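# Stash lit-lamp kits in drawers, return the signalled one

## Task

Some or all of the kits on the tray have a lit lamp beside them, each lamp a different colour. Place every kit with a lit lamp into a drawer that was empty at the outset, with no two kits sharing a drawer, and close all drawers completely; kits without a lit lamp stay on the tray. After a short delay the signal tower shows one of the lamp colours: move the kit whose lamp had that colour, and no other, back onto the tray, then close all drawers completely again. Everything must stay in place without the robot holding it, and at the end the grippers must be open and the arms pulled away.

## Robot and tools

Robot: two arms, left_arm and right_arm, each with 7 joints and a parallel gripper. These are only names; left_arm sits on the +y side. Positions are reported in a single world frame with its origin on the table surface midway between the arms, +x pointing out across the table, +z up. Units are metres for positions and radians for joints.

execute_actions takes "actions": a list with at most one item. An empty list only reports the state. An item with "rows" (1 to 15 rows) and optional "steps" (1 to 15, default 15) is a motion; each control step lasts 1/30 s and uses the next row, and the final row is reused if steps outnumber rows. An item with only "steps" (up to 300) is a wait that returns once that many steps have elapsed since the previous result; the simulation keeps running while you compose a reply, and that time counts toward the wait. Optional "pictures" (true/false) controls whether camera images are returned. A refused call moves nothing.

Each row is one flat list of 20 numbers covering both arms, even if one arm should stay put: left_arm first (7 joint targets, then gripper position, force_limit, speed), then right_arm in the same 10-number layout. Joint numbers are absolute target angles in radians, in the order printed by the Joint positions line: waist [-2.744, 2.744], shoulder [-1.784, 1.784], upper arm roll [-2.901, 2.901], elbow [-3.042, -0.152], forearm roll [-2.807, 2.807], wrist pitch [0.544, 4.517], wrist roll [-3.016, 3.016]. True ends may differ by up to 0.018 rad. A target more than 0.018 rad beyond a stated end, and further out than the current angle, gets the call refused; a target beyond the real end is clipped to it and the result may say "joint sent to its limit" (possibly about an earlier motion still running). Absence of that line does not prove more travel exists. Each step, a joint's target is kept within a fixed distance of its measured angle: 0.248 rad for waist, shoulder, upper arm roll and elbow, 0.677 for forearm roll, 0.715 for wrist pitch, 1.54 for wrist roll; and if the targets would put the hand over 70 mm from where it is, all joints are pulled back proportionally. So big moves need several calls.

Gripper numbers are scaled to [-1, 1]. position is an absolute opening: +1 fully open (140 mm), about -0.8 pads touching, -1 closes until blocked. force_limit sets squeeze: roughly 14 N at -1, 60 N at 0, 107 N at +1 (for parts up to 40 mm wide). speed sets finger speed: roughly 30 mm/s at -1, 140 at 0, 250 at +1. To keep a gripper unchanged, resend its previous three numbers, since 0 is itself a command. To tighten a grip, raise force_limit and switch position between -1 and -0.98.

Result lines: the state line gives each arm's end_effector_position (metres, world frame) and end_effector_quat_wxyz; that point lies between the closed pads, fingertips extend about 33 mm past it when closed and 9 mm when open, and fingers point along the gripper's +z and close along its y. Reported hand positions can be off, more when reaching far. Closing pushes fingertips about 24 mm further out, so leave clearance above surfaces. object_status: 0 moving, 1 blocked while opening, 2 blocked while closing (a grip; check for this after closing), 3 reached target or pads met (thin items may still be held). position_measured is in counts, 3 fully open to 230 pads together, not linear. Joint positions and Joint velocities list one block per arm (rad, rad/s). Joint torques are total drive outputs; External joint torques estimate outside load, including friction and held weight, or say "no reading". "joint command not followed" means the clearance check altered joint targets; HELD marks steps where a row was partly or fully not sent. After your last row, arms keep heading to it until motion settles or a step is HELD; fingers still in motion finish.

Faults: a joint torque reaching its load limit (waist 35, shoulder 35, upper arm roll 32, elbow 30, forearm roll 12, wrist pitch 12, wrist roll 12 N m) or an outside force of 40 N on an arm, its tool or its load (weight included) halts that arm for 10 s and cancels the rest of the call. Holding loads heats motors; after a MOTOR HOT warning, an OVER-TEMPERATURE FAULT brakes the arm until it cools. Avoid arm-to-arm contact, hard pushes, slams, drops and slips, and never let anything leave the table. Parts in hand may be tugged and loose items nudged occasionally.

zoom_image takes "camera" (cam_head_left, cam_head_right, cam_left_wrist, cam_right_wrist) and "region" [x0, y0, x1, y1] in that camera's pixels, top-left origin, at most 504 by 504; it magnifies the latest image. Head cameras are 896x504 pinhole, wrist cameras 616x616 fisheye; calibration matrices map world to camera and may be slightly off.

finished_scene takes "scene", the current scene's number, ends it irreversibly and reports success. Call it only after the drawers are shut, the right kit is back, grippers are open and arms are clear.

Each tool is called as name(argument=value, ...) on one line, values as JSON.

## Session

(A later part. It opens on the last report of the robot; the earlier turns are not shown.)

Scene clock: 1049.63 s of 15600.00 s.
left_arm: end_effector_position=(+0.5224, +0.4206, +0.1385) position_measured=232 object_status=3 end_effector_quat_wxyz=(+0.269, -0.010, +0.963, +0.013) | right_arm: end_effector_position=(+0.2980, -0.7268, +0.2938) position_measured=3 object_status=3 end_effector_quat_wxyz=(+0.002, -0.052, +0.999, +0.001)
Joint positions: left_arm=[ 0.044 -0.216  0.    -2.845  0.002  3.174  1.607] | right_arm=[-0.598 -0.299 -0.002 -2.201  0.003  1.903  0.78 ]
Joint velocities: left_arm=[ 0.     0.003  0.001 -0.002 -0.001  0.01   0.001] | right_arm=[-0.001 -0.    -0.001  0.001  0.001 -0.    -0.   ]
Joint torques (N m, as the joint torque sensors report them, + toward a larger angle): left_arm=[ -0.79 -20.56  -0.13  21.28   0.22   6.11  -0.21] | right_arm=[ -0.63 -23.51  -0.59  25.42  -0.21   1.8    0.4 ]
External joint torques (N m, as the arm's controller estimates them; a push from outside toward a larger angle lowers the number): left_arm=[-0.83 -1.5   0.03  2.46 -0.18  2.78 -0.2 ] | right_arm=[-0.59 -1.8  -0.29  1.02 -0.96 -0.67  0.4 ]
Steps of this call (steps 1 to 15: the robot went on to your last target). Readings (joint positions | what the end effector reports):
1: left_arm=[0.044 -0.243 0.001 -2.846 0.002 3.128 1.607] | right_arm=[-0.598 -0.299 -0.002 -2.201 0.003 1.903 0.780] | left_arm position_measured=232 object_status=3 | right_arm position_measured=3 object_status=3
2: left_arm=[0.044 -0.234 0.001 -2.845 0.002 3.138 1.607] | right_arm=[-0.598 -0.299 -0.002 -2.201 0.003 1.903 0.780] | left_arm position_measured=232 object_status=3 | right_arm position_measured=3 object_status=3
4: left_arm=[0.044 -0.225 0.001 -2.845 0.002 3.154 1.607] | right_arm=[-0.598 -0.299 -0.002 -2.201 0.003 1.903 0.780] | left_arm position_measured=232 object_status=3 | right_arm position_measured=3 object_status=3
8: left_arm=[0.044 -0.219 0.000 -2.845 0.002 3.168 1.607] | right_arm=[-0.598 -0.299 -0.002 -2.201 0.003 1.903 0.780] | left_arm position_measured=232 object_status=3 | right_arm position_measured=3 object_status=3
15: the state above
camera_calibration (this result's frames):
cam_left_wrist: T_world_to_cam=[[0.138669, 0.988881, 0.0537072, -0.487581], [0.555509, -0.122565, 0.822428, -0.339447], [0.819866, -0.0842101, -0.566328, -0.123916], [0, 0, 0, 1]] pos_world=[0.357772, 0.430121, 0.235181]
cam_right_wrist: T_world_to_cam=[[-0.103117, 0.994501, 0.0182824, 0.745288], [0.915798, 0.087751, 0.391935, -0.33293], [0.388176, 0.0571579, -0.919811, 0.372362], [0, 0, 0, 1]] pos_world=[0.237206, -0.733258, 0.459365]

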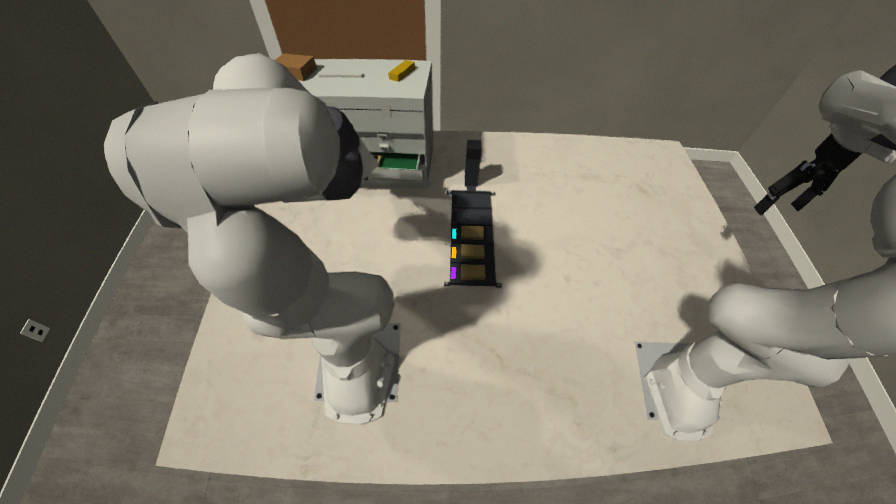

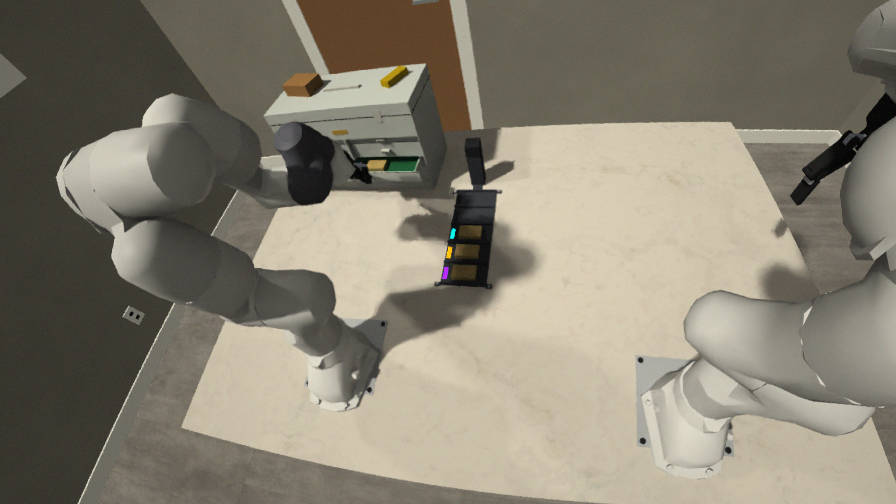

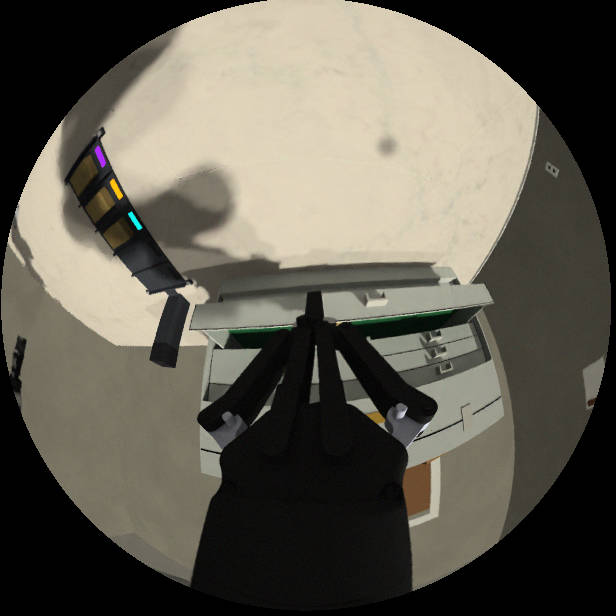

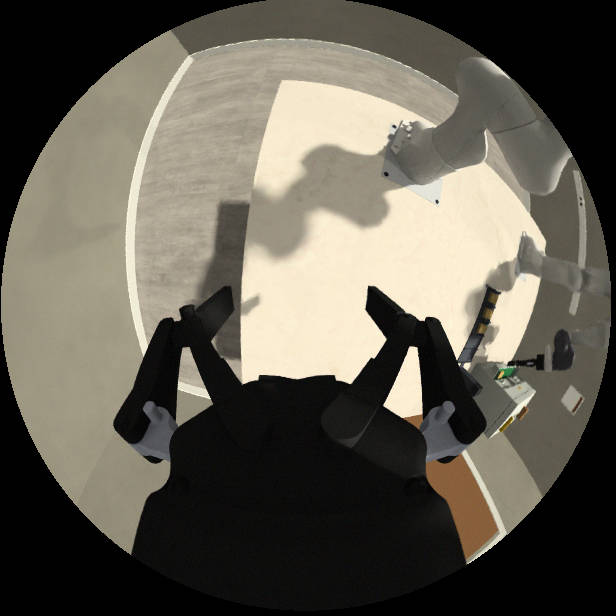

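P2→P3 (q6 +.015 bias).

execute_actions(actions=[{"rows":[[0.045,-0.2178,0,-2.84,0,3.26,1.6,-1,-0.2,0,-0.6,-0.3,0,-2.2,0,1.9,0.785,1,0,0],[0.045,-0.2,0,-2.837,0,3.30,1.6,-1,-0.2,0,-0.6,-0.3,0,-2.2,0,1.9,0.785,1,0,0],[0.045,-0.183,0,-2.833,0,3.335,1.6,-1,-0.2,0,-0.6,-0.3,0,-2.2,0,1.9,0.785,1,0,0],[0.045,-0.166,0,-2.83,0,3.365,1.6,-1,-0.2,0,-0.6,-0.3,0,-2.2,0,1.9,0.785,1,0,0],[0.045,-0.149,0,-2.827,0,3.393,1.6,-1,-0.2,0,-0.6,-0.3,0,-2.2,0,1.9,0.785,1,0,0],[0.045,-0.132,0,-2.823,0,3.421,1.6,-1,-0.2,0,-0.6,-0.3,0,-2.2,0,1.9,0.785,1,0,0],[0.045,-0.115,0,-2.82,0,3.449,1.6,-1,-0.2,0,-0.6,-0.3,0,-2.2,0,1.9,0.785,1,0,0],[0.045,-0.098,0,-2.816,0,3.477,1.6,-1,-0.2,0,-0.6,-0.3,0,-2.2,0,1.9,0.785,1,0,0],[0.045,-0.08,0,-2.813,0,3.505,1.6,-1,-0.2,0,-0.6,-0.3,0,-2.2,0,1.9,0.785,1,0,0],[0.045,-0.063,0,-2.81,0,3.533,1.6,-1,-0.2,0,-0.6,-0.3,0,-2.2,0,1.9,0.785,1,0,0],[0.045,-0.046,0,-2.806,0,3.561,1.6,-1,-0.2,0,-0.6,-0.3,0,-2.2,0,1.9,0.785,1,0,0],[0.045,-0.029,0,-2.803,0,3.585,1.6,-1,-0.2,0,-0.6,-0.3,0,-2.2,0,1.9,0.785,1,0,0],[0.045,-0.012,0,-2.8,0,3.60,1.6,-1,-0.2,0,-0.6,-0.3,0,-2.2,0,1.9,0.785,1,0,0],[0.045,0.005,0,-2.796,0,3.60,1.6,-1,-0.2,0,-0.6,-0.3,0,-2.2,0,1.9,0.785,1,0,0],[0.045,0.0227,0,-2.793,0,3.60,1.6,-1,-0.2,0,-0.6,-0.3,0,-2.2,0,1.9,0.785,1,0,0]],"steps":15}], pictures=false)

execute_actions(actions=[{"steps":15}], pictures=false)

execute_actions(actions=[{"rows":[[0.045,0.027,0,-2.786,0,3.598,1.6,-1,-0.2,0,-0.6,-0.3,0,-2.2,0,1.9,0.785,1,0,0],[0.045,0.031,0,-2.78,0,3.596,1.6,-1,-0.2,0,-0.6,-0.3,0,-2.2,0,1.9,0.785,1,0,0],[0.045,0.036,0,-2.773,0,3.594,1.6,-1,-0.2,0,-0.6,-0.3,0,-2.2,0,1.9,0.785,1,0,0],[0.045,0.04,0,-2.767,0,3.592,1.6,-1,-0.2,0,-0.6,-0.3,0,-2.2,0,1.9,0.785,1,0,0],[0.045,0.045,0,-2.76,0,3.59,1.6,-1,-0.2,0,-0.6,-0.3,0,-2.2,0,1.9,0.785,1,0,0],[0.045,0.049,0,-2.754,0,3.588,1.6,-1,-0.2,0,-0.6,-0.3,0,-2.2,0,1.9,0.785,1,0,0],[0.045,0.054,0,-2.747,0,3.586,1.6,-1,-0.2,0,-0.6,-0.3,0,-2.2,0,1.9,0.785,1,0,0],[0.045,0.058,0,-2.741,0,3.584,1.6,-1,-0.2,0,-0.6,-0.3,0,-2.2,0,1.9,0.785,1,0,0],[0.045,0.062,0,-2.734,0,3.582,1.6,-1,-0.2,0,-0.6,-0.3,0,-2.2,0,1.9,0.785,1,0,0],[0.045,0.067,0,-2.728,0,3.58,1.6,-1,-0.2,0,-0.6,-0.3,0,-2.2,0,1.9,0.785,1,0,0]],"steps":15}], pictures=false)

execute_actions(actions=[{"steps":10}])

Scene clock: 1088.00 s of 15600.00 s.
left_arm: end_effector_position=(+0.5735, +0.4227, +0.1378) position_measured=232 object_status=3 end_effector_quat_wxyz=(+0.354, -0.009, +0.935, +0.017) | right_arm: end_effector_position=(+0.2980, -0.7268, +0.2938) position_measured=3 object_status=3 end_effector_quat_wxyz=(+0.002, -0.052, +0.999, +0.001)
Joint positions: left_arm=[ 0.044 -0.015 -0.001 -2.805  0.002  3.514  1.607] | right_arm=[-0.598 -0.299 -0.002 -2.201  0.003  1.903  0.78 ]
Joint velocities: left_arm=[-0.001  0.455  0.     0.137 -0.001  0.509  0.   ] | right_arm=[ 0.001  0.    -0.     0.001  0.001  0.    -0.   ]
Joint torques (N m, as the joint torque sensors report them, + toward a larger angle): left_arm=[  0.21 -23.52   0.57  15.93   0.09   4.01  -0.25] | right_arm=[ -1.06 -23.27  -0.75  25.22  -0.26   1.8    0.37]
External joint torques (N m, as the arm's controller estimates them; a push from outside toward a larger angle lowers the number): left_arm=[ 0.21  2.16  0.58  0.73 -0.18  0.75 -0.24] | right_arm=[-1.09 -1.57 -0.53  0.83 -1.02 -0.66  0.37]
Steps of this call (steps 1 to 15: the robot went on to your last target; steps 16 to 90: nothing new was sent; then 34.87 s passed at rest; steps 91 to 105: all 15 steps of this action). Readings (joint positions | what the end effector reports):
91: left_arm=[0.044 -0.215 0.000 -2.847 0.002 3.185 1.607] | right_arm=[-0.598 -0.299 -0.002 -2.201 0.003 1.903 0.780] | left_arm position_measured=232 object_status=3 | right_arm position_measured=3 object_status=3
92: left_arm=[0.044 -0.211 0.000 -2.847 0.002 3.201 1.607] | right_arm=[-0.598 -0.299 -0.002 -2.201 0.003 1.903 0.780] | left_arm position_measured=232 object_status=3 | right_arm position_measured=3 object_status=3
94: left_arm=[0.044 -0.191 0.000 -2.844 0.002 3.243 1.607] | right_arm=[-0.598 -0.299 -0.002 -2.201 0.003 1.903 0.780] | left_arm position_measured=232 object_status=3 | right_arm position_measured=3 object_status=3
98: left_arm=[0.044 -0.131 -0.000 -2.832 0.002 3.342 1.607] | right_arm=[-0.598 -0.299 -0.002 -2.201 0.003 1.903 0.780] | left_arm position_measured=232 object_status=3 | right_arm position_measured=3 object_status=3
105: the state above

Scene clock: 1088.50 s of 15600.00 s.
left_arm: end_effector_position=(+0.5798, +0.4229, +0.1357) position_measured=232 object_status=3 end_effector_quat_wxyz=(+0.368, -0.009, +0.930, +0.017) | right_arm: end_effector_position=(+0.2980, -0.7268, +0.2938) position_measured=3 object_status=3 end_effector_quat_wxyz=(+0.002, -0.052, +0.999, +0.001)
Joint positions: left_arm=[ 0.044  0.026 -0.001 -2.799  0.002  3.579  1.607] | right_arm=[-0.598 -0.299 -0.002 -2.201  0.003  1.903  0.78 ]
Joint velocities: left_arm=[-0.001  0.002 -0.002  0.     0.     0.012 -0.002] | right_arm=[ 0.     0.001  0.    -0.001  0.    -0.001 -0.   ]
Joint torques (N m, as the joint torque sensors report them, + toward a larger angle): left_arm=[ -0.03 -26.28   1.04  19.12   0.     6.34  -0.28] | right_arm=[ -0.75 -23.17  -0.19  25.24  -0.23   1.79   0.4 ]
External joint torques (N m, as the arm's controller estimates them; a push from outside toward a larger angle lowers the number): left_arm=[ 0.09 -1.88  1.14  3.4  -0.28  2.89 -0.26] | right_arm=[-0.68 -1.58  0.14  0.94 -0.98 -0.65  0.4 ]
Steps of this call (steps 1 to 15: the robot went on to your last target). Readings (joint positions | what the end effector reports):
1: left_arm=[0.044 -0.002 -0.001 -2.801 0.002 3.529 1.607] | right_arm=[-0.598 -0.299 -0.002 -2.201 0.003 1.903 0.780] | left_arm position_measured=232 object_status=3 | right_arm position_measured=3 object_status=3
2: left_arm=[0.044 0.007 -0.001 -2.800 0.002 3.541 1.607] | right_arm=[-0.598 -0.299 -0.002 -2.201 0.003 1.903 0.780] | left_arm position_measured=232 object_status=3 | right_arm position_measured=3 object_status=3
4: left_arm=[0.044 0.016 -0.001 -2.799 0.002 3.558 1.607] | right_arm=[-0.598 -0.299 -0.002 -2.201 0.003 1.903 0.780] | left_arm position_measured=232 object_status=3 | right_arm position_measured=3 object_status=3
8: left_arm=[0.044 0.023 -0.001 -2.799 0.002 3.572 1.607] | right_arm=[-0.598 -0.299 -0.002 -2.201 0.003 1.903 0.780] | left_arm position_measured=232 object_status=3 | right_arm position_measured=3 object_status=3
15: the state above

Scene clock: 1099.00 s of 15600.00 s.
left_arm: end_effector_position=(+0.5954, +0.4233, +0.1368) position_measured=232 object_status=3 end_effector_quat_wxyz=(+0.371, -0.009, +0.929, +0.017) | right_arm: end_effector_position=(+0.2980, -0.7268, +0.2938) position_measured=3 object_status=3 end_effector_quat_wxyz=(+0.002, -0.052, +0.999, +0.001)
Joint positions: left_arm=[ 0.044  0.059 -0.001 -2.754  0.002  3.573  1.607] | right_arm=[-0.598 -0.299 -0.002 -2.201  0.003  1.903  0.78 ]
Joint velocities: left_arm=[ 0.     0.001 -0.    -0.001 -0.    -0.001  0.001] | right_arm=[ 0.001  0.001  0.001 -0.    -0.     0.    -0.   ]
Joint torques (N m, as the joint torque sensors report them, + toward a larger angle): left_arm=[ -1.05 -23.81  -0.27  18.01   0.54   3.56   0.13] | right_arm=[ -1.03 -23.5   -0.91  25.18  -0.24   1.78   0.3 ]
External joint torques (N m, as the arm's controller estimates them; a push from outside toward a larger angle lowers the number): left_arm=[-1.01  1.77 -0.28  2.23  0.27  0.13  0.14] | right_arm=[-1.06 -1.9  -0.68  0.83 -1.   -0.68  0.3 ]
FORCE FAULT: contact force on the left arm reached its limit, and that arm stopped for 10 seconds. The contact can be on any part of that arm, not only on its tool. That arm's remaining commands of this call were not run. That arm holds still and accepts commands again. Move the arm away from the contact; if what it grips holds it there, let go first. Pushing or pulling that hard again can fault the arm again.
The stop of the left arm began at step 15 of this call (marked STOPPED below). From that step on that arm followed nothing that you had sent. 1 of its steps, steps kept back included, did not run and will not run. Nothing is kept back now, and the robot has no last target.
Steps of this call (steps 1 to 15: all 15 steps of this action; steps 16 to 315: the stop continued). Readings (joint positions | what the end effector reports):
1: left_arm=[0.044 0.027 -0.001 -2.799 0.002 3.579 1.607] | right_arm=[-0.598 -0.299 -0.002 -2.201 0.003 1.903 0.780] | left_arm position_measured=232 object_status=3 | right_arm position_measured=3 object_status=3
2: left_arm=[0.044 0.029 -0.001 -2.796 0.002 3.580 1.607] | right_arm=[-0.598 -0.299 -0.002 -2.201 0.003 1.903 0.780] | left_arm position_measured=232 object_status=3 | right_arm position_measured=3 object_status=3
4: left_arm=[0.044 0.035 -0.001 -2.787 0.002 3.580 1.607] | right_arm=[-0.598 -0.299 -0.002 -2.201 0.003 1.903 0.780] | left_arm position_measured=232 object_status=3 | right_arm position_measured=3 object_status=3
8: left_arm=[0.044 0.052 -0.001 -2.764 0.002 3.578 1.607] | right_arm=[-0.598 -0.299 -0.002 -2.201 0.003 1.903 0.780] | left_arm position_measured=232 object_status=3 | right_arm position_measured=3 object_status=3
15: left_arm=[0.044 0.060 -0.001 -2.752 0.002 3.573 1.607] | right_arm=[-0.598 -0.299 -0.002 -2.201 0.003 1.903 0.780] | left_arm position_measured=232 object_status=3 | right_arm position_measured=3 object_status=3 STOPPED (the left arm)
315: the state above

Scene clock: 1099.03 s of 15600.00 s.
left_arm: end_effector_position=(+0.5954, +0.4233, +0.1368) position_measured=232 object_status=3 end_effector_quat_wxyz=(+0.371, -0.009, +0.929, +0.017) | right_arm: end_effector_position=(+0.2980, -0.7268, +0.2938) position_measured=3 object_status=3 end_effector_quat_wxyz=(+0.002, -0.052, +0.999, +0.001)
Joint positions: left_arm=[ 0.044  0.059 -0.001 -2.754  0.002  3.573  1.607] | right_arm=[-0.598 -0.299 -0.002 -2.201  0.003  1.903  0.78 ]
Joint velocities: left_arm=[ 0.     0.    -0.    -0.     0.001  0.001  0.001] | right_arm=[-0.001  0.     0.001  0.    -0.001 -0.    -0.001]
Joint torques (N m, as the joint torque sensors report them, + toward a larger angle): left_arm=[ -0.9  -23.15   0.66  18.13   0.5    3.59   0.16] | right_arm=[ -1.13 -23.94  -0.54  25.39  -0.22   1.79   0.34]
External joint torques (N m, as the arm's controller estimates them; a push from outside toward a larger angle lowers the number): left_arm=[-0.9   2.53  0.6   2.25  0.23  0.14  0.18] | right_arm=[-1.07 -2.22 -0.22  0.99 -0.97 -0.67  0.34]
A stop began in an earlier call of the same reply, so what this call sent did not run. Send another action.
Steps of this call (step 1: nothing new was sent). Readings (joint positions | what the end effector reports):
1: the state above
camera_calibration (this result's frames):
cam_left_wrist: T_world_to_cam=[[0.125384, 0.987657, 0.093871, -0.497346], [0.366995, -0.134079, 0.920509, -0.274546], [0.921734, -0.0809669, -0.379277, -0.27209], [0, 0, 0, 1]] pos_world=[0.413911, 0.432366, 0.196211]
cam_right_wrist: T_world_to_cam=[[-0.103115, 0.994502, 0.0182714, 0.745293], [0.915798, 0.0877542, 0.391936, -0.33293], [0.388178, 0.0571476, -0.919811, 0.37236], [0, 0, 0, 1]] pos_world=[0.237206, -0.733258, 0.459371]

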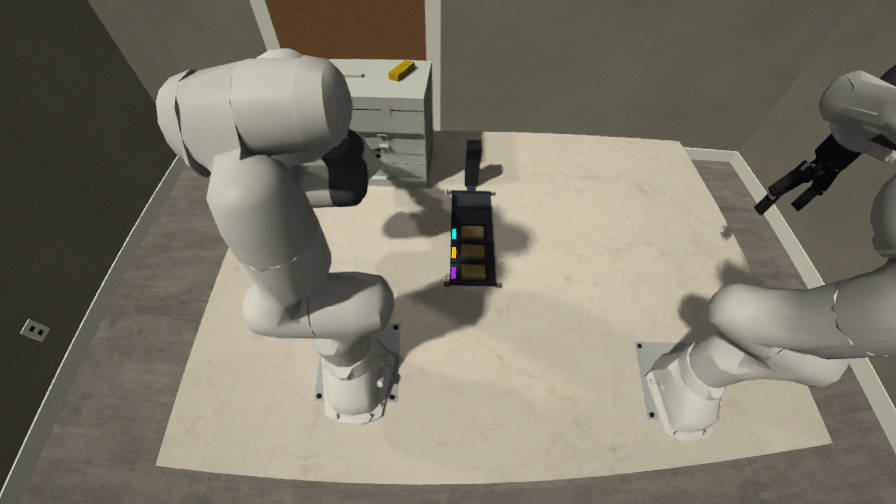

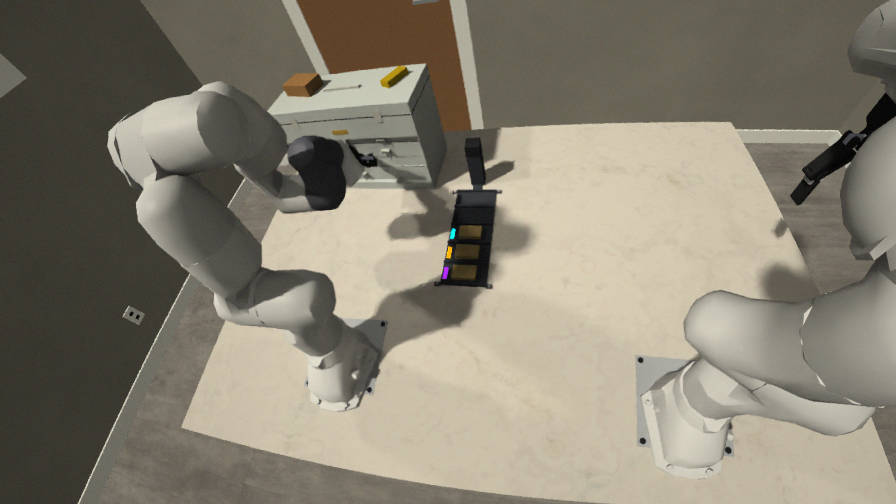

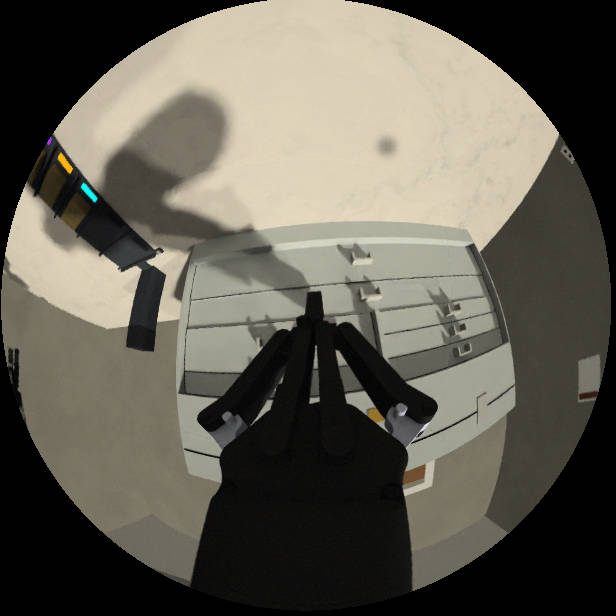

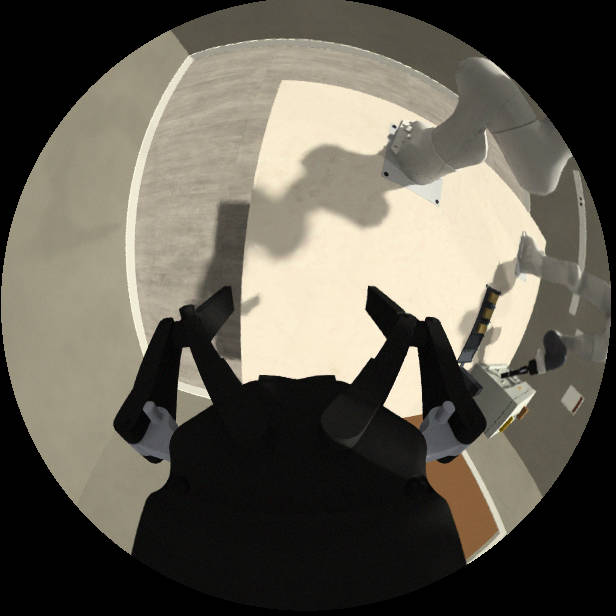

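execute_actions(actions=[{"rows":[[0.045,0.0,0,-2.80,0,3.55,1.6,-1,-0.2,0,-0.6,-0.3,0,-2.2,0,1.9,0.785,1,0,0],[0.045,0.0,0,-2.80,0,3.55,1.6,-1,-0.2,0,-0.6,-0.3,0,-2.2,0,1.9,0.785,1,0,0],[0.045,0.0,0,-2.80,0,3.55,1.6,-1,-0.2,0,-0.6,-0.3,0,-2.2,0,1.9,0.785,1,0,0],[0.045,0.0,0,-2.80,0,3.55,1.6,-1,-0.2,0,-0.6,-0.3,0,-2.2,0,1.9,0.785,1,0,0],[0.045,0.0,0,-2.80,0,3.55,1.6,-1,-0.2,0,-0.6,-0.3,0,-2.2,0,1.9,0.785,1,0,0],[0.045,-0.1,0,-2.82,0,3.35,1.6,-1,-0.2,0,-0.6,-0.3,0,-2.2,0,1.9,0.785,1,0,0],[0.045,-0.1,0,-2.82,0,3.35,1.6,-1,-0.2,0,-0.6,-0.3,0,-2.2,0,1.9,0.785,1,0,0],[0.045,-0.1,0,-2.82,0,3.35,1.6,-1,-0.2,0,-0.6,-0.3,0,-2.2,0,1.9,0.785,1,0,0],[0.045,-0.1,0,-2.82,0,3.35,1.6,-1,-0.2,0,-0.6,-0.3,0,-2.2,0,1.9,0.785,1,0,0],[0.045,-0.1,0,-2.82,0,3.35,1.6,-1,-0.2,0,-0.6,-0.3,0,-2.2,0,1.9,0.785,1,0,0],[0.045,-0.2178,0,-2.84,0,3.193,1.6,-1,-0.2,0,-0.6,-0.3,0,-2.2,0,1.9,0.785,1,0,0]],"steps":15}], pictures=false)

execute_actions(actions=[{"steps":12}], pictures=false)

execute_actions(actions=[{"rows":[[-0.058,-0.353,0,-2.816,0,3.034,1.571,0.25,-0.4,0,-0.6,-0.3,0,-2.2,0,1.9,0.785,1,0,0]],"steps":15}], pictures=false)

execute_actions(actions=[{"steps":25}])

Scene clock: 1151.77 s of 15600.00 s.
left_arm: end_effector_position=(+0.5503, +0.4210, +0.1663) position_measured=232 object_status=3 end_effector_quat_wxyz=(+0.322, -0.009, +0.947, +0.015) | right_arm: end_effector_position=(+0.2980, -0.7268, +0.2938) position_measured=3 object_status=3 end_effector_quat_wxyz=(+0.002, -0.052, +0.999, +0.001)
Joint positions: left_arm=[ 0.044 -0.203 -0.001 -2.833  0.002  3.286  1.607] | right_arm=[-0.598 -0.299 -0.002 -2.201  0.003  1.903  0.78 ]
Joint velocities: left_arm=[-0.    -0.253  0.002 -0.011  0.002 -0.514 -0.   ] | right_arm=[-0.    -0.     0.002  0.     0.     0.     0.001]
Joint torques (N m, as the joint torque sensors report them, + toward a larger angle): left_arm=[  0.59 -15.85   1.46  14.06   0.11   2.14  -0.21] | right_arm=[ -0.47 -23.34  -0.3   25.5   -0.25   1.85   0.39]
External joint torques (N m, as the arm's controller estimates them; a push from outside toward a larger angle lowers the number): left_arm=[ 0.63 -1.58  1.69 -2.11 -0.32 -0.69 -0.19] | right_arm=[-0.41 -1.59  0.01  1.08 -1.   -0.61  0.39]
Steps of this call (steps 1 to 90: nothing new was sent; then 49.23 s passed at rest; steps 91 to 105: all 15 steps of this action). Readings (joint positions | what the end effector reports):
91: left_arm=[0.044 0.047 -0.001 -2.765 0.002 3.570 1.607] | right_arm=[-0.598 -0.299 -0.002 -2.201 0.003 1.903 0.780] | left_arm position_measured=232 object_status=3 | right_arm position_measured=3 object_status=3
92: left_arm=[0.044 0.031 -0.001 -2.778 0.002 3.567 1.607] | right_arm=[-0.598 -0.299 -0.002 -2.201 0.003 1.903 0.780] | left_arm position_measured=232 object_status=3 | right_arm position_measured=3 object_status=3
94: left_arm=[0.044 0.013 -0.001 -2.790 0.002 3.563 1.607] | right_arm=[-0.598 -0.299 -0.002 -2.201 0.003 1.903 0.780] | left_arm position_measured=232 object_status=3 | right_arm position_measured=3 object_status=3
98: left_arm=[0.044 -0.064 -0.001 -2.812 0.002 3.469 1.607] | right_arm=[-0.598 -0.299 -0.002 -2.201 0.003 1.903 0.780] | left_arm position_measured=232 object_status=3 | right_arm position_measured=3 object_status=3
105: the state above

Scene clock: 1152.17 s of 15600.00 s.
left_arm: end_effector_position=(+0.5327, +0.4200, +0.1490) position_measured=232 object_status=3 end_effector_quat_wxyz=(+0.287, -0.009, +0.958, +0.014) | right_arm: end_effector_position=(+0.2980, -0.7268, +0.2938) position_measured=3 object_status=3 end_effector_quat_wxyz=(+0.002, -0.052, +0.999, +0.001)
Joint positions: left_arm=[ 0.044 -0.216 -0.001 -2.839  0.002  3.205  1.607] | right_arm=[-0.598 -0.299 -0.002 -2.201  0.003  1.903  0.78 ]
Joint velocities: left_arm=[ 0.001 -0.002 -0.    -0.001 -0.    -0.049  0.   ] | right_arm=[-0.001  0.001 -0.001  0.002  0.001 -0.001  0.001]
Joint torques (N m, as the joint torque sensors report them, + toward a larger angle): left_arm=[  0.15 -20.68   1.03  17.68   0.17   2.74  -0.26] | right_arm=[ -1.21 -23.44  -0.77  25.3   -0.23   1.77   0.36]
External joint torques (N m, as the arm's controller estimates them; a push from outside toward a larger angle lowers the number): left_arm=[ 0.12 -1.43  1.2  -1.34 -0.23 -0.65 -0.25] | right_arm=[-1.17 -1.77 -0.47  0.89 -0.99 -0.69  0.36]
Steps of this call (steps 1 to 12: the robot went on to your last target). Readings (joint positions | what the end effector reports):
1: left_arm=[0.044 -0.209 -0.001 -2.833 0.002 3.271 1.607] | right_arm=[-0.598 -0.299 -0.002 -2.201 0.003 1.903 0.780] | left_arm position_measured=232 object_status=3 | right_arm position_measured=3 object_status=3
2: left_arm=[0.044 -0.213 -0.001 -2.834 0.002 3.258 1.607] | right_arm=[-0.598 -0.299 -0.002 -2.201 0.003 1.903 0.780] | left_arm position_measured=232 object_status=3 | right_arm position_measured=3 object_status=3
4: left_arm=[0.044 -0.215 -0.001 -2.837 0.002 3.238 1.607] | right_arm=[-0.598 -0.299 -0.002 -2.201 0.003 1.903 0.780] | left_arm position_measured=232 object_status=3 | right_arm position_measured=3 object_status=3
8: left_arm=[0.044 -0.215 -0.001 -2.838 0.002 3.215 1.607] | right_arm=[-0.598 -0.299 -0.002 -2.201 0.003 1.903 0.780] | left_arm position_measured=232 object_status=3 | right_arm position_measured=3 object_status=3
12: the state above

Scene clock: 1152.67 s of 15600.00 s.
left_arm: end_effector_position=(+0.5324, +0.3688, +0.1935) position_measured=127 object_status=0 end_effector_quat_wxyz=(+0.288, +0.026, +0.957, -0.004) | right_arm: end_effector_position=(+0.2980, -0.7268, +0.2938) position_measured=3 object_status=3 end_effector_quat_wxyz=(+0.002, -0.052, +0.999, +0.001)
Joint positions: left_arm=[-0.055 -0.351 -0.001 -2.815 -0.     3.047  1.583] | right_arm=[-0.598 -0.299 -0.002 -2.201  0.003  1.903  0.78 ]
Joint velocities: left_arm=[-0.002  0.    -0.    -0.001 -0.001 -0.054 -0.018] | right_arm=[-0.001  0.001  0.    -0.     0.001 -0.002 -0.001]
Joint torques (N m, as the joint torque sensors report them, + toward a larger angle): left_arm=[ -2.07 -17.88   0.76  19.8    0.79   2.89  -0.35] | right_arm=[ -1.22 -23.52  -0.39  25.2   -0.22   1.83   0.4 ]
External joint torques (N m, as the arm's controller estimates them; a push from outside toward a larger angle lowers the number): left_arm=[-2.06 -1.25  1.08 -1.42  0.27 -0.48 -0.33] | right_arm=[-1.18 -1.96 -0.1   0.9  -0.97 -0.62  0.4 ]
Steps of this call (steps 1 to 15: all 15 steps of this action). Readings (joint positions | what the end effector reports):
1: left_arm=[0.022 -0.239 0.006 -2.840 -0.000 3.173 1.604] | right_arm=[-0.598 -0.299 -0.002 -2.201 0.003 1.903 0.780] | left_arm position_measured=232 object_status=0 | right_arm position_measured=3 object_status=3
2: left_arm=[-0.003 -0.275 0.005 -2.836 -0.000 3.147 1.601] | right_arm=[-0.598 -0.299 -0.002 -2.201 0.003 1.903 0.780] | left_arm position_measured=231 object_status=0 | right_arm position_measured=3 object_status=3
4: left_arm=[-0.036 -0.325 -0.000 -2.821 -0.000 3.114 1.597] | right_arm=[-0.598 -0.299 -0.002 -2.201 0.003 1.903 0.780] | left_arm position_measured=211 object_status=0 | right_arm position_measured=3 object_status=3
8: left_arm=[-0.053 -0.351 -0.001 -2.813 -0.000 3.075 1.590] | right_arm=[-0.598 -0.299 -0.002 -2.201 0.003 1.903 0.780] | left_arm position_measured=180 object_status=0 | right_arm position_measured=3 object_status=3
15: the state above

Scene clock: 1153.50 s of 15600.00 s.
left_arm: end_effector_position=(+0.5304, +0.3688, +0.1913) position_measured=98 object_status=3 end_effector_quat_wxyz=(+0.283, +0.024, +0.959, -0.005) | right_arm: end_effector_position=(+0.2980, -0.7268, +0.2938) position_measured=3 object_status=3 end_effector_quat_wxyz=(+0.002, -0.052, +0.999, +0.001)
Joint positions: left_arm=[-0.055 -0.351 -0.001 -2.815 -0.     3.038  1.578] | right_arm=[-0.598 -0.299 -0.002 -2.201  0.003  1.903  0.78 ]
Joint velocities: left_arm=[-0.001  0.    -0.001  0.    -0.     0.001 -0.001] | right_arm=[ 0.     0.001  0.001  0.     0.     0.    -0.001]
Joint torques (N m, as the joint torque sensors report them, + toward a larger angle): left_arm=[ -2.2  -17.37   1.28  19.47   0.8    2.71  -0.31] | right_arm=[ -1.06 -23.5   -0.39  25.23  -0.25   1.81   0.37]
External joint torques (N m, as the arm's controller estimates them; a push from outside toward a larger angle lowers the number): left_arm=[-2.17 -0.69  1.63 -1.79  0.28 -0.65 -0.3 ] | right_arm=[-1.1  -1.9  -0.18  0.9  -1.   -0.64  0.37]
Steps of this call (steps 1 to 15: the robot went on to your last target; steps 16 to 25: nothing new was sent). Readings (joint positions | what the end effector reports):
1: left_arm=[-0.055 -0.351 -0.001 -2.815 -0.000 3.046 1.583] | right_arm=[-0.598 -0.299 -0.002 -2.201 0.003 1.903 0.780] | left_arm position_measured=120 object_status=0 | right_arm position_measured=3 object_status=3
2: left_arm=[-0.055 -0.351 -0.001 -2.815 -0.000 3.044 1.582] | right_arm=[-0.598 -0.299 -0.002 -2.201 0.003 1.903 0.780] | left_arm position_measured=112 object_status=0 | right_arm position_measured=3 object_status=3
4: left_arm=[-0.055 -0.351 -0.001 -2.815 -0.000 3.042 1.581] | right_arm=[-0.598 -0.299 -0.002 -2.201 0.003 1.903 0.780] | left_arm position_measured=99 object_status=0 | right_arm position_measured=3 object_status=3
8: left_arm=[-0.055 -0.351 -0.001 -2.815 -0.000 3.040 1.580] | right_arm=[-0.598 -0.299 -0.002 -2.201 0.003 1.903 0.780] | left_arm position_measured=98 object_status=0 | right_arm position_measured=3 object_status=3
25: the state above
All arms were judged still, so your last target was given up. Only a new action makes them travel on or press farther. Fingers that are still opening or closing keep moving.
camera_calibration (this result's frames):
cam_left_wrist: T_world_to_cam=[[0.210904, 0.97653, 0.0436817, -0.472143], [0.520553, -0.150024, 0.840546, -0.368497], [0.827372, -0.154536, -0.539976, -0.0879388], [0, 0, 0, 1]] pos_world=[0.364157, 0.392189, 0.282877]
cam_right_wrist: T_world_to_cam=[[-0.103116, 0.994502, 0.0182645, 0.745296], [0.915797, 0.0877574, 0.391937, -0.332929], [0.388179, 0.0571416, -0.919811, 0.372358], [0, 0, 0, 1]] pos_world=[0.237206, -0.733258, 0.459374]

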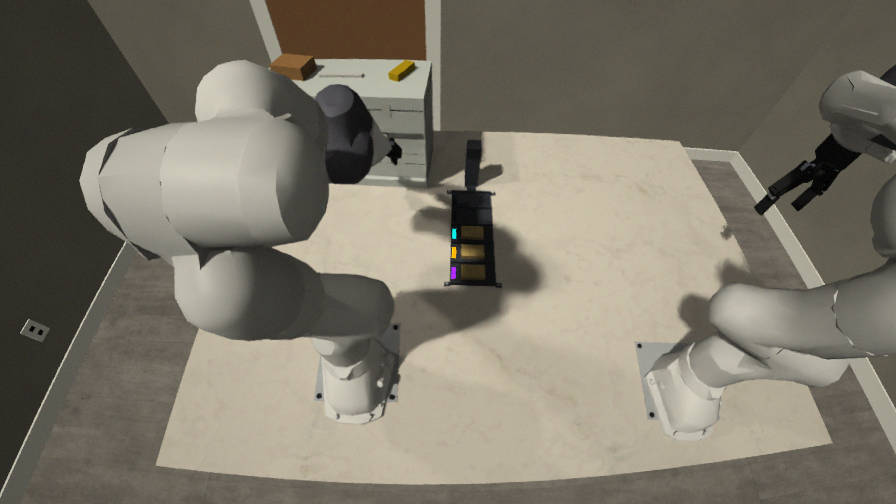

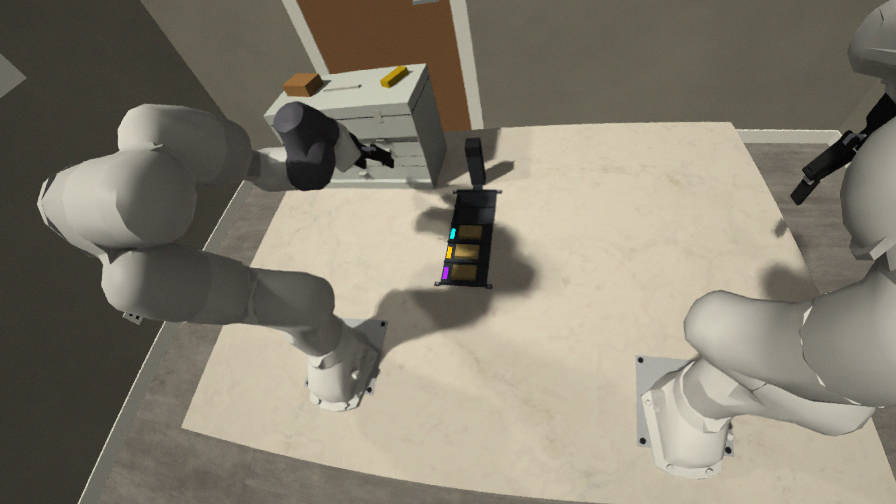

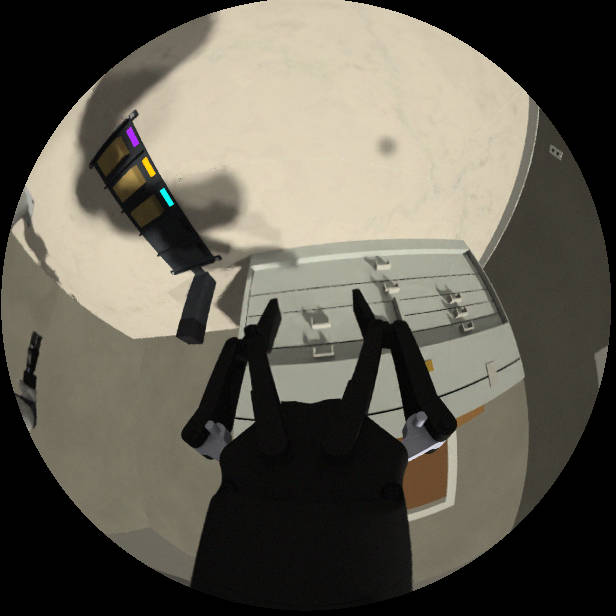

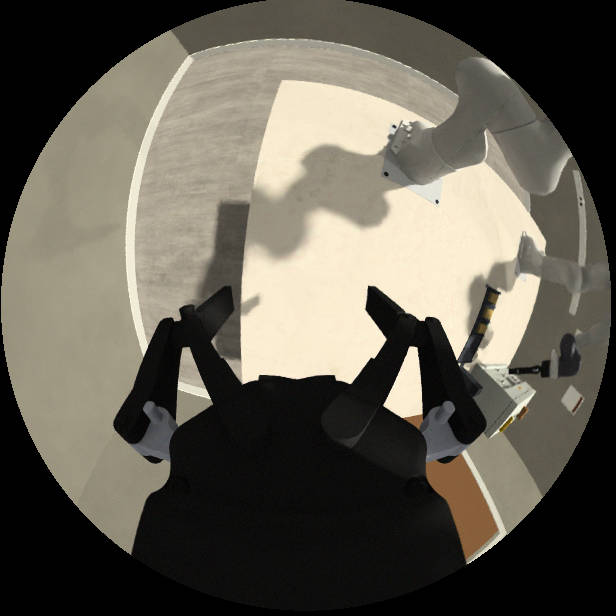

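zoom_image(camera="cam_left_wrist", region=[230, 230, 530, 400])

Region (230, 230, 530, 400) of cam_left_wrist's 616x616 image, scaled by 1.680, with more detail than that image has; it fills the top 286 rows of this view, and the rest is white.

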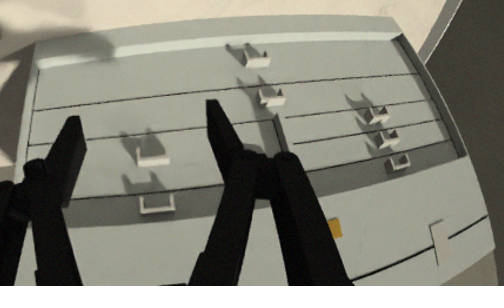

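execute_actions(actions=[{"rows":[[-0.05,-0.3,0,-2.79,0,3.08,1.571,0.25,-0.4,0,-0.6,-0.3,0,-2.2,0,1.9,0.785,1,0,0],[-0.05,-0.3,0,-2.79,0,3.08,1.571,0.25,-0.4,0,-0.6,-0.3,0,-2.2,0,1.9,0.785,1,0,0],[-0.05,-0.3,0,-2.79,0,3.08,1.571,0.25,-0.4,0,-0.6,-0.3,0,-2.2,0,1.9,0.785,1,0,0],[-0.05,-0.25,0,-2.765,0,3.10,1.571,0.25,-0.4,0,-0.6,-0.3,0,-2.2,0,1.9,0.785,1,0,0],[-0.05,-0.25,0,-2.765,0,3.10,1.571,0.25,-0.4,0,-0.6,-0.3,0,-2.2,0,1.9,0.785,1,0,0],[-0.05,-0.25,0,-2.765,0,3.10,1.571,0.25,-0.4,0,-0.6,-0.3,0,-2.2,0,1.9,0.785,1,0,0],[-0.047,-0.202,0,-2.7396,0,3.112,1.571,0.25,-0.4,0,-0.6,-0.3,0,-2.2,0,1.9,0.785,1,0,0]],"steps":15}], pictures=false)

execute_actions(actions=[{"steps":15}])

zoom_image(camera="cam_left_wrist", region=[230, 230, 430, 400])

Scene clock: 1190.50 s of 15600.00 s.
left_arm: end_effector_position=(+0.5566, +0.3704, +0.1676) position_measured=98 object_status=3 end_effector_quat_wxyz=(+0.278, +0.021, +0.960, -0.004) | right_arm: end_effector_position=(+0.2980, -0.7268, +0.2938) position_measured=3 object_status=3 end_effector_quat_wxyz=(+0.002, -0.052, +0.999, +0.001)
Joint positions: left_arm=[-0.05  -0.205 -0.001 -2.742 -0.     3.101  1.578] | right_arm=[-0.598 -0.299 -0.002 -2.201  0.003  1.903  0.78 ]
Joint velocities: left_arm=[-0.     0.007  0.002  0.016 -0.     0.039  0.002] | right_arm=[-0.001 -0.     0.001 -0.001  0.    -0.    -0.001]
Joint torques (N m, as the joint torque sensors report them, + toward a larger angle): left_arm=[  1.06 -19.07   0.98  20.58   0.77   4.15  -0.25] | right_arm=[ -0.71 -23.95  -0.52  25.22  -0.24   1.74   0.39]
External joint torques (N m, as the arm's controller estimates them; a push from outside toward a larger angle lowers the number): left_arm=[ 1.04  1.88  1.14  0.53  0.32  0.83 -0.23] | right_arm=[-0.76 -2.42 -0.32  0.98 -0.99 -0.69  0.39]
Steps of this call (steps 1 to 90: nothing new was sent; then 33.50 s passed at rest; steps 91 to 105: all 15 steps of this action). Readings (joint positions | what the end effector reports):
91: left_arm=[-0.055 -0.341 -0.001 -2.808 -0.000 3.044 1.578] | right_arm=[-0.598 -0.299 -0.002 -2.201 0.003 1.903 0.780] | left_arm position_measured=98 object_status=3 | right_arm position_measured=3 object_status=3
92: left_arm=[-0.054 -0.328 -0.001 -2.801 -0.000 3.051 1.578] | right_arm=[-0.598 -0.299 -0.002 -2.201 0.003 1.903 0.780] | left_arm position_measured=98 object_status=3 | right_arm position_measured=3 object_status=3
94: left_arm=[-0.053 -0.302 -0.001 -2.789 -0.000 3.062 1.578] | right_arm=[-0.598 -0.299 -0.002 -2.201 0.003 1.903 0.780] | left_arm position_measured=98 object_status=3 | right_arm position_measured=3 object_status=3
98: left_arm=[-0.052 -0.236 -0.001 -2.757 -0.000 3.085 1.578] | right_arm=[-0.598 -0.299 -0.002 -2.201 0.003 1.903 0.780] | left_arm position_measured=98 object_status=3 | right_arm position_measured=3 object_status=3
105: the state above

Scene clock: 1191.00 s of 15600.00 s.
left_arm: end_effector_position=(+0.5585, +0.3704, +0.1696) position_measured=98 object_status=3 end_effector_quat_wxyz=(+0.281, +0.021, +0.959, -0.004) | right_arm: end_effector_position=(+0.2980, -0.7268, +0.2938) position_measured=3 object_status=3 end_effector_quat_wxyz=(+0.002, -0.052, +0.999, +0.001)
Joint positions: left_arm=[-0.05  -0.204 -0.001 -2.741 -0.     3.107  1.578] | right_arm=[-0.598 -0.299 -0.002 -2.201  0.003  1.903  0.78 ]
Joint velocities: left_arm=[ 0.001  0.    -0.002  0.001  0.001  0.002 -0.001] | right_arm=[ 0.001  0.002 -0.    -0.001  0.     0.    -0.002]
Joint torques (N m, as the joint torque sensors report them, + toward a larger angle): left_arm=[  1.63 -19.11   0.69  20.64   0.74   4.11  -0.29] | right_arm=[ -0.86 -23.43  -0.26  25.41  -0.26   1.82   0.35]
External joint torques (N m, as the arm's controller estimates them; a push from outside toward a larger angle lowers the number): left_arm=[ 1.7   1.75  0.94  0.43  0.27  0.77 -0.27] | right_arm=[-0.9  -2.   -0.05  1.19 -1.01 -0.62  0.35]
Steps of this call (steps 1 to 15: the robot went on to your last target). Readings (joint positions | what the end effector reports):
1: left_arm=[-0.050 -0.204 -0.001 -2.742 -0.000 3.103 1.578] | right_arm=[-0.598 -0.299 -0.002 -2.201 0.003 1.903 0.780] | left_arm position_measured=98 object_status=3 | right_arm position_measured=3 object_status=3
2: left_arm=[-0.050 -0.204 -0.001 -2.742 -0.000 3.104 1.578] | right_arm=[-0.598 -0.299 -0.002 -2.201 0.003 1.903 0.780] | left_arm position_measured=98 object_status=3 | right_arm position_measured=3 object_status=3
4: left_arm=[-0.050 -0.204 -0.001 -2.741 -0.000 3.105 1.578] | right_arm=[-0.598 -0.299 -0.002 -2.201 0.003 1.903 0.780] | left_arm position_measured=98 object_status=3 | right_arm position_measured=3 object_status=3
8: left_arm=[-0.050 -0.204 -0.001 -2.741 -0.000 3.107 1.578] | right_arm=[-0.598 -0.299 -0.002 -2.201 0.003 1.903 0.780] | left_arm position_measured=98 object_status=3 | right_arm position_measured=3 object_status=3
15: the state above
All arms were judged still, so your last target was given up. Only a new action makes them travel on or press farther. Fingers that are still opening or closing keep moving.
camera_calibration (this result's frames):
cam_left_wrist: T_world_to_cam=[[0.205729, 0.977683, 0.0425515, -0.476038], [0.525043, -0.146967, 0.83829, -0.367845], [0.825836, -0.150119, -0.543561, -0.122868], [0, 0, 0, 1]] pos_world=[0.392538, 0.392908, 0.261831]
cam_right_wrist: T_world_to_cam=[[-0.103116, 0.994502, 0.0182622, 0.745297], [0.915797, 0.0877586, 0.391938, -0.332929], [0.38818, 0.0571397, -0.91981, 0.372358], [0, 0, 0, 1]] pos_world=[0.237206, -0.733258, 0.459376]

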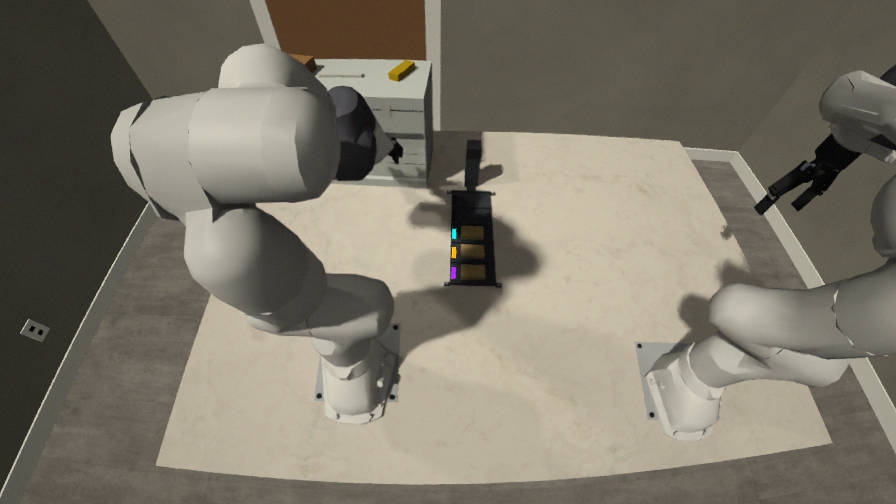

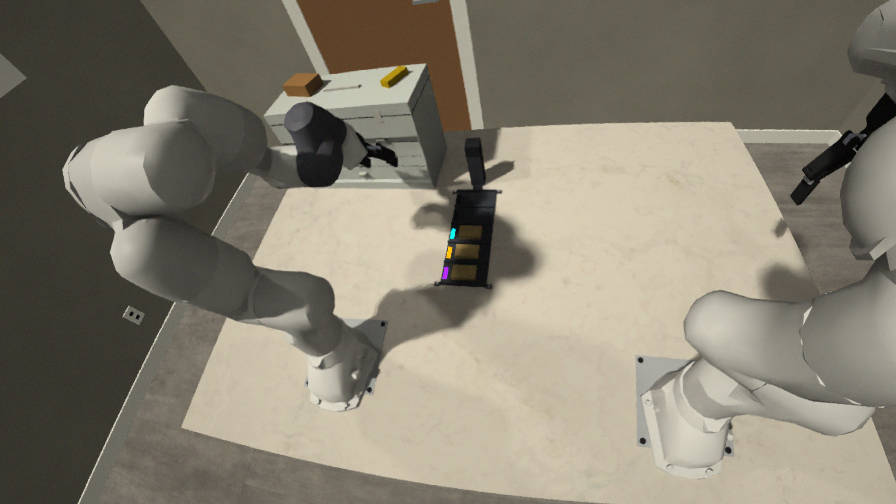

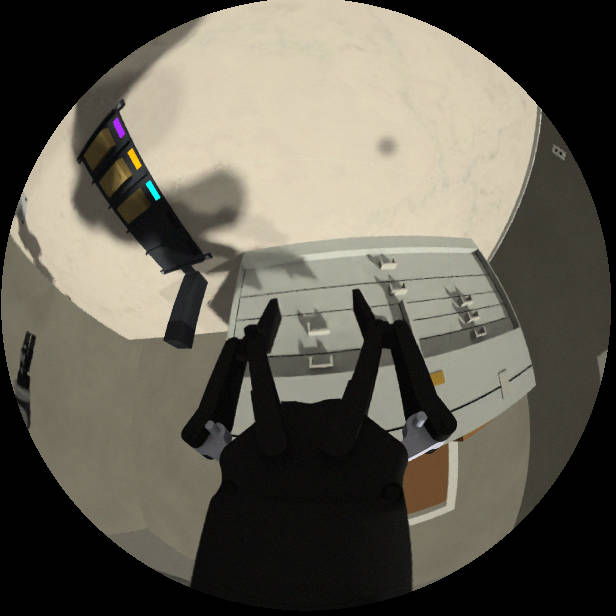

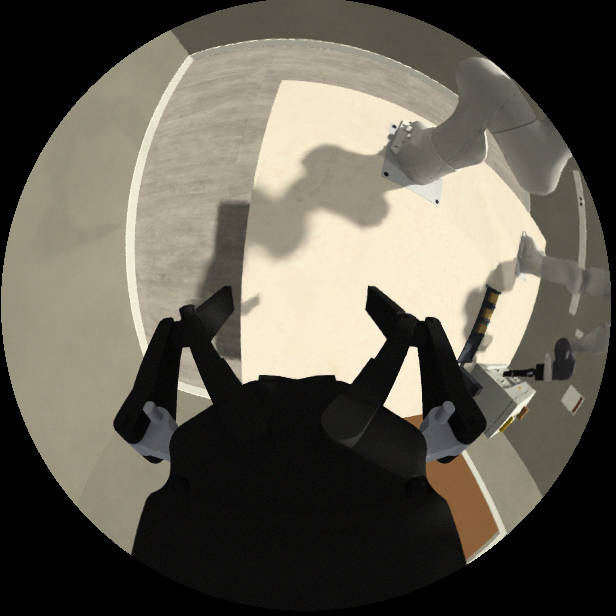

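Region (230, 230, 430, 400) of cam_left_wrist's 616x616 image, scaled by 2.520, with more detail than that image has; it fills the top 428 rows of this view, and the rest is white.

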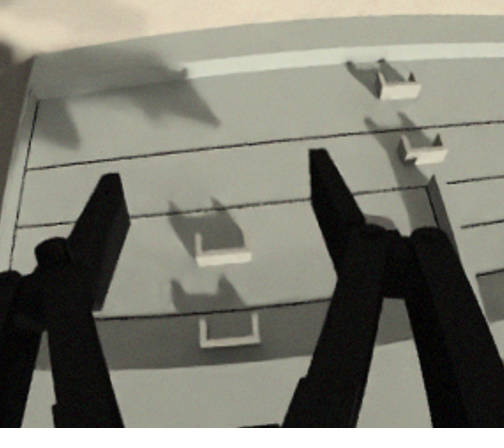

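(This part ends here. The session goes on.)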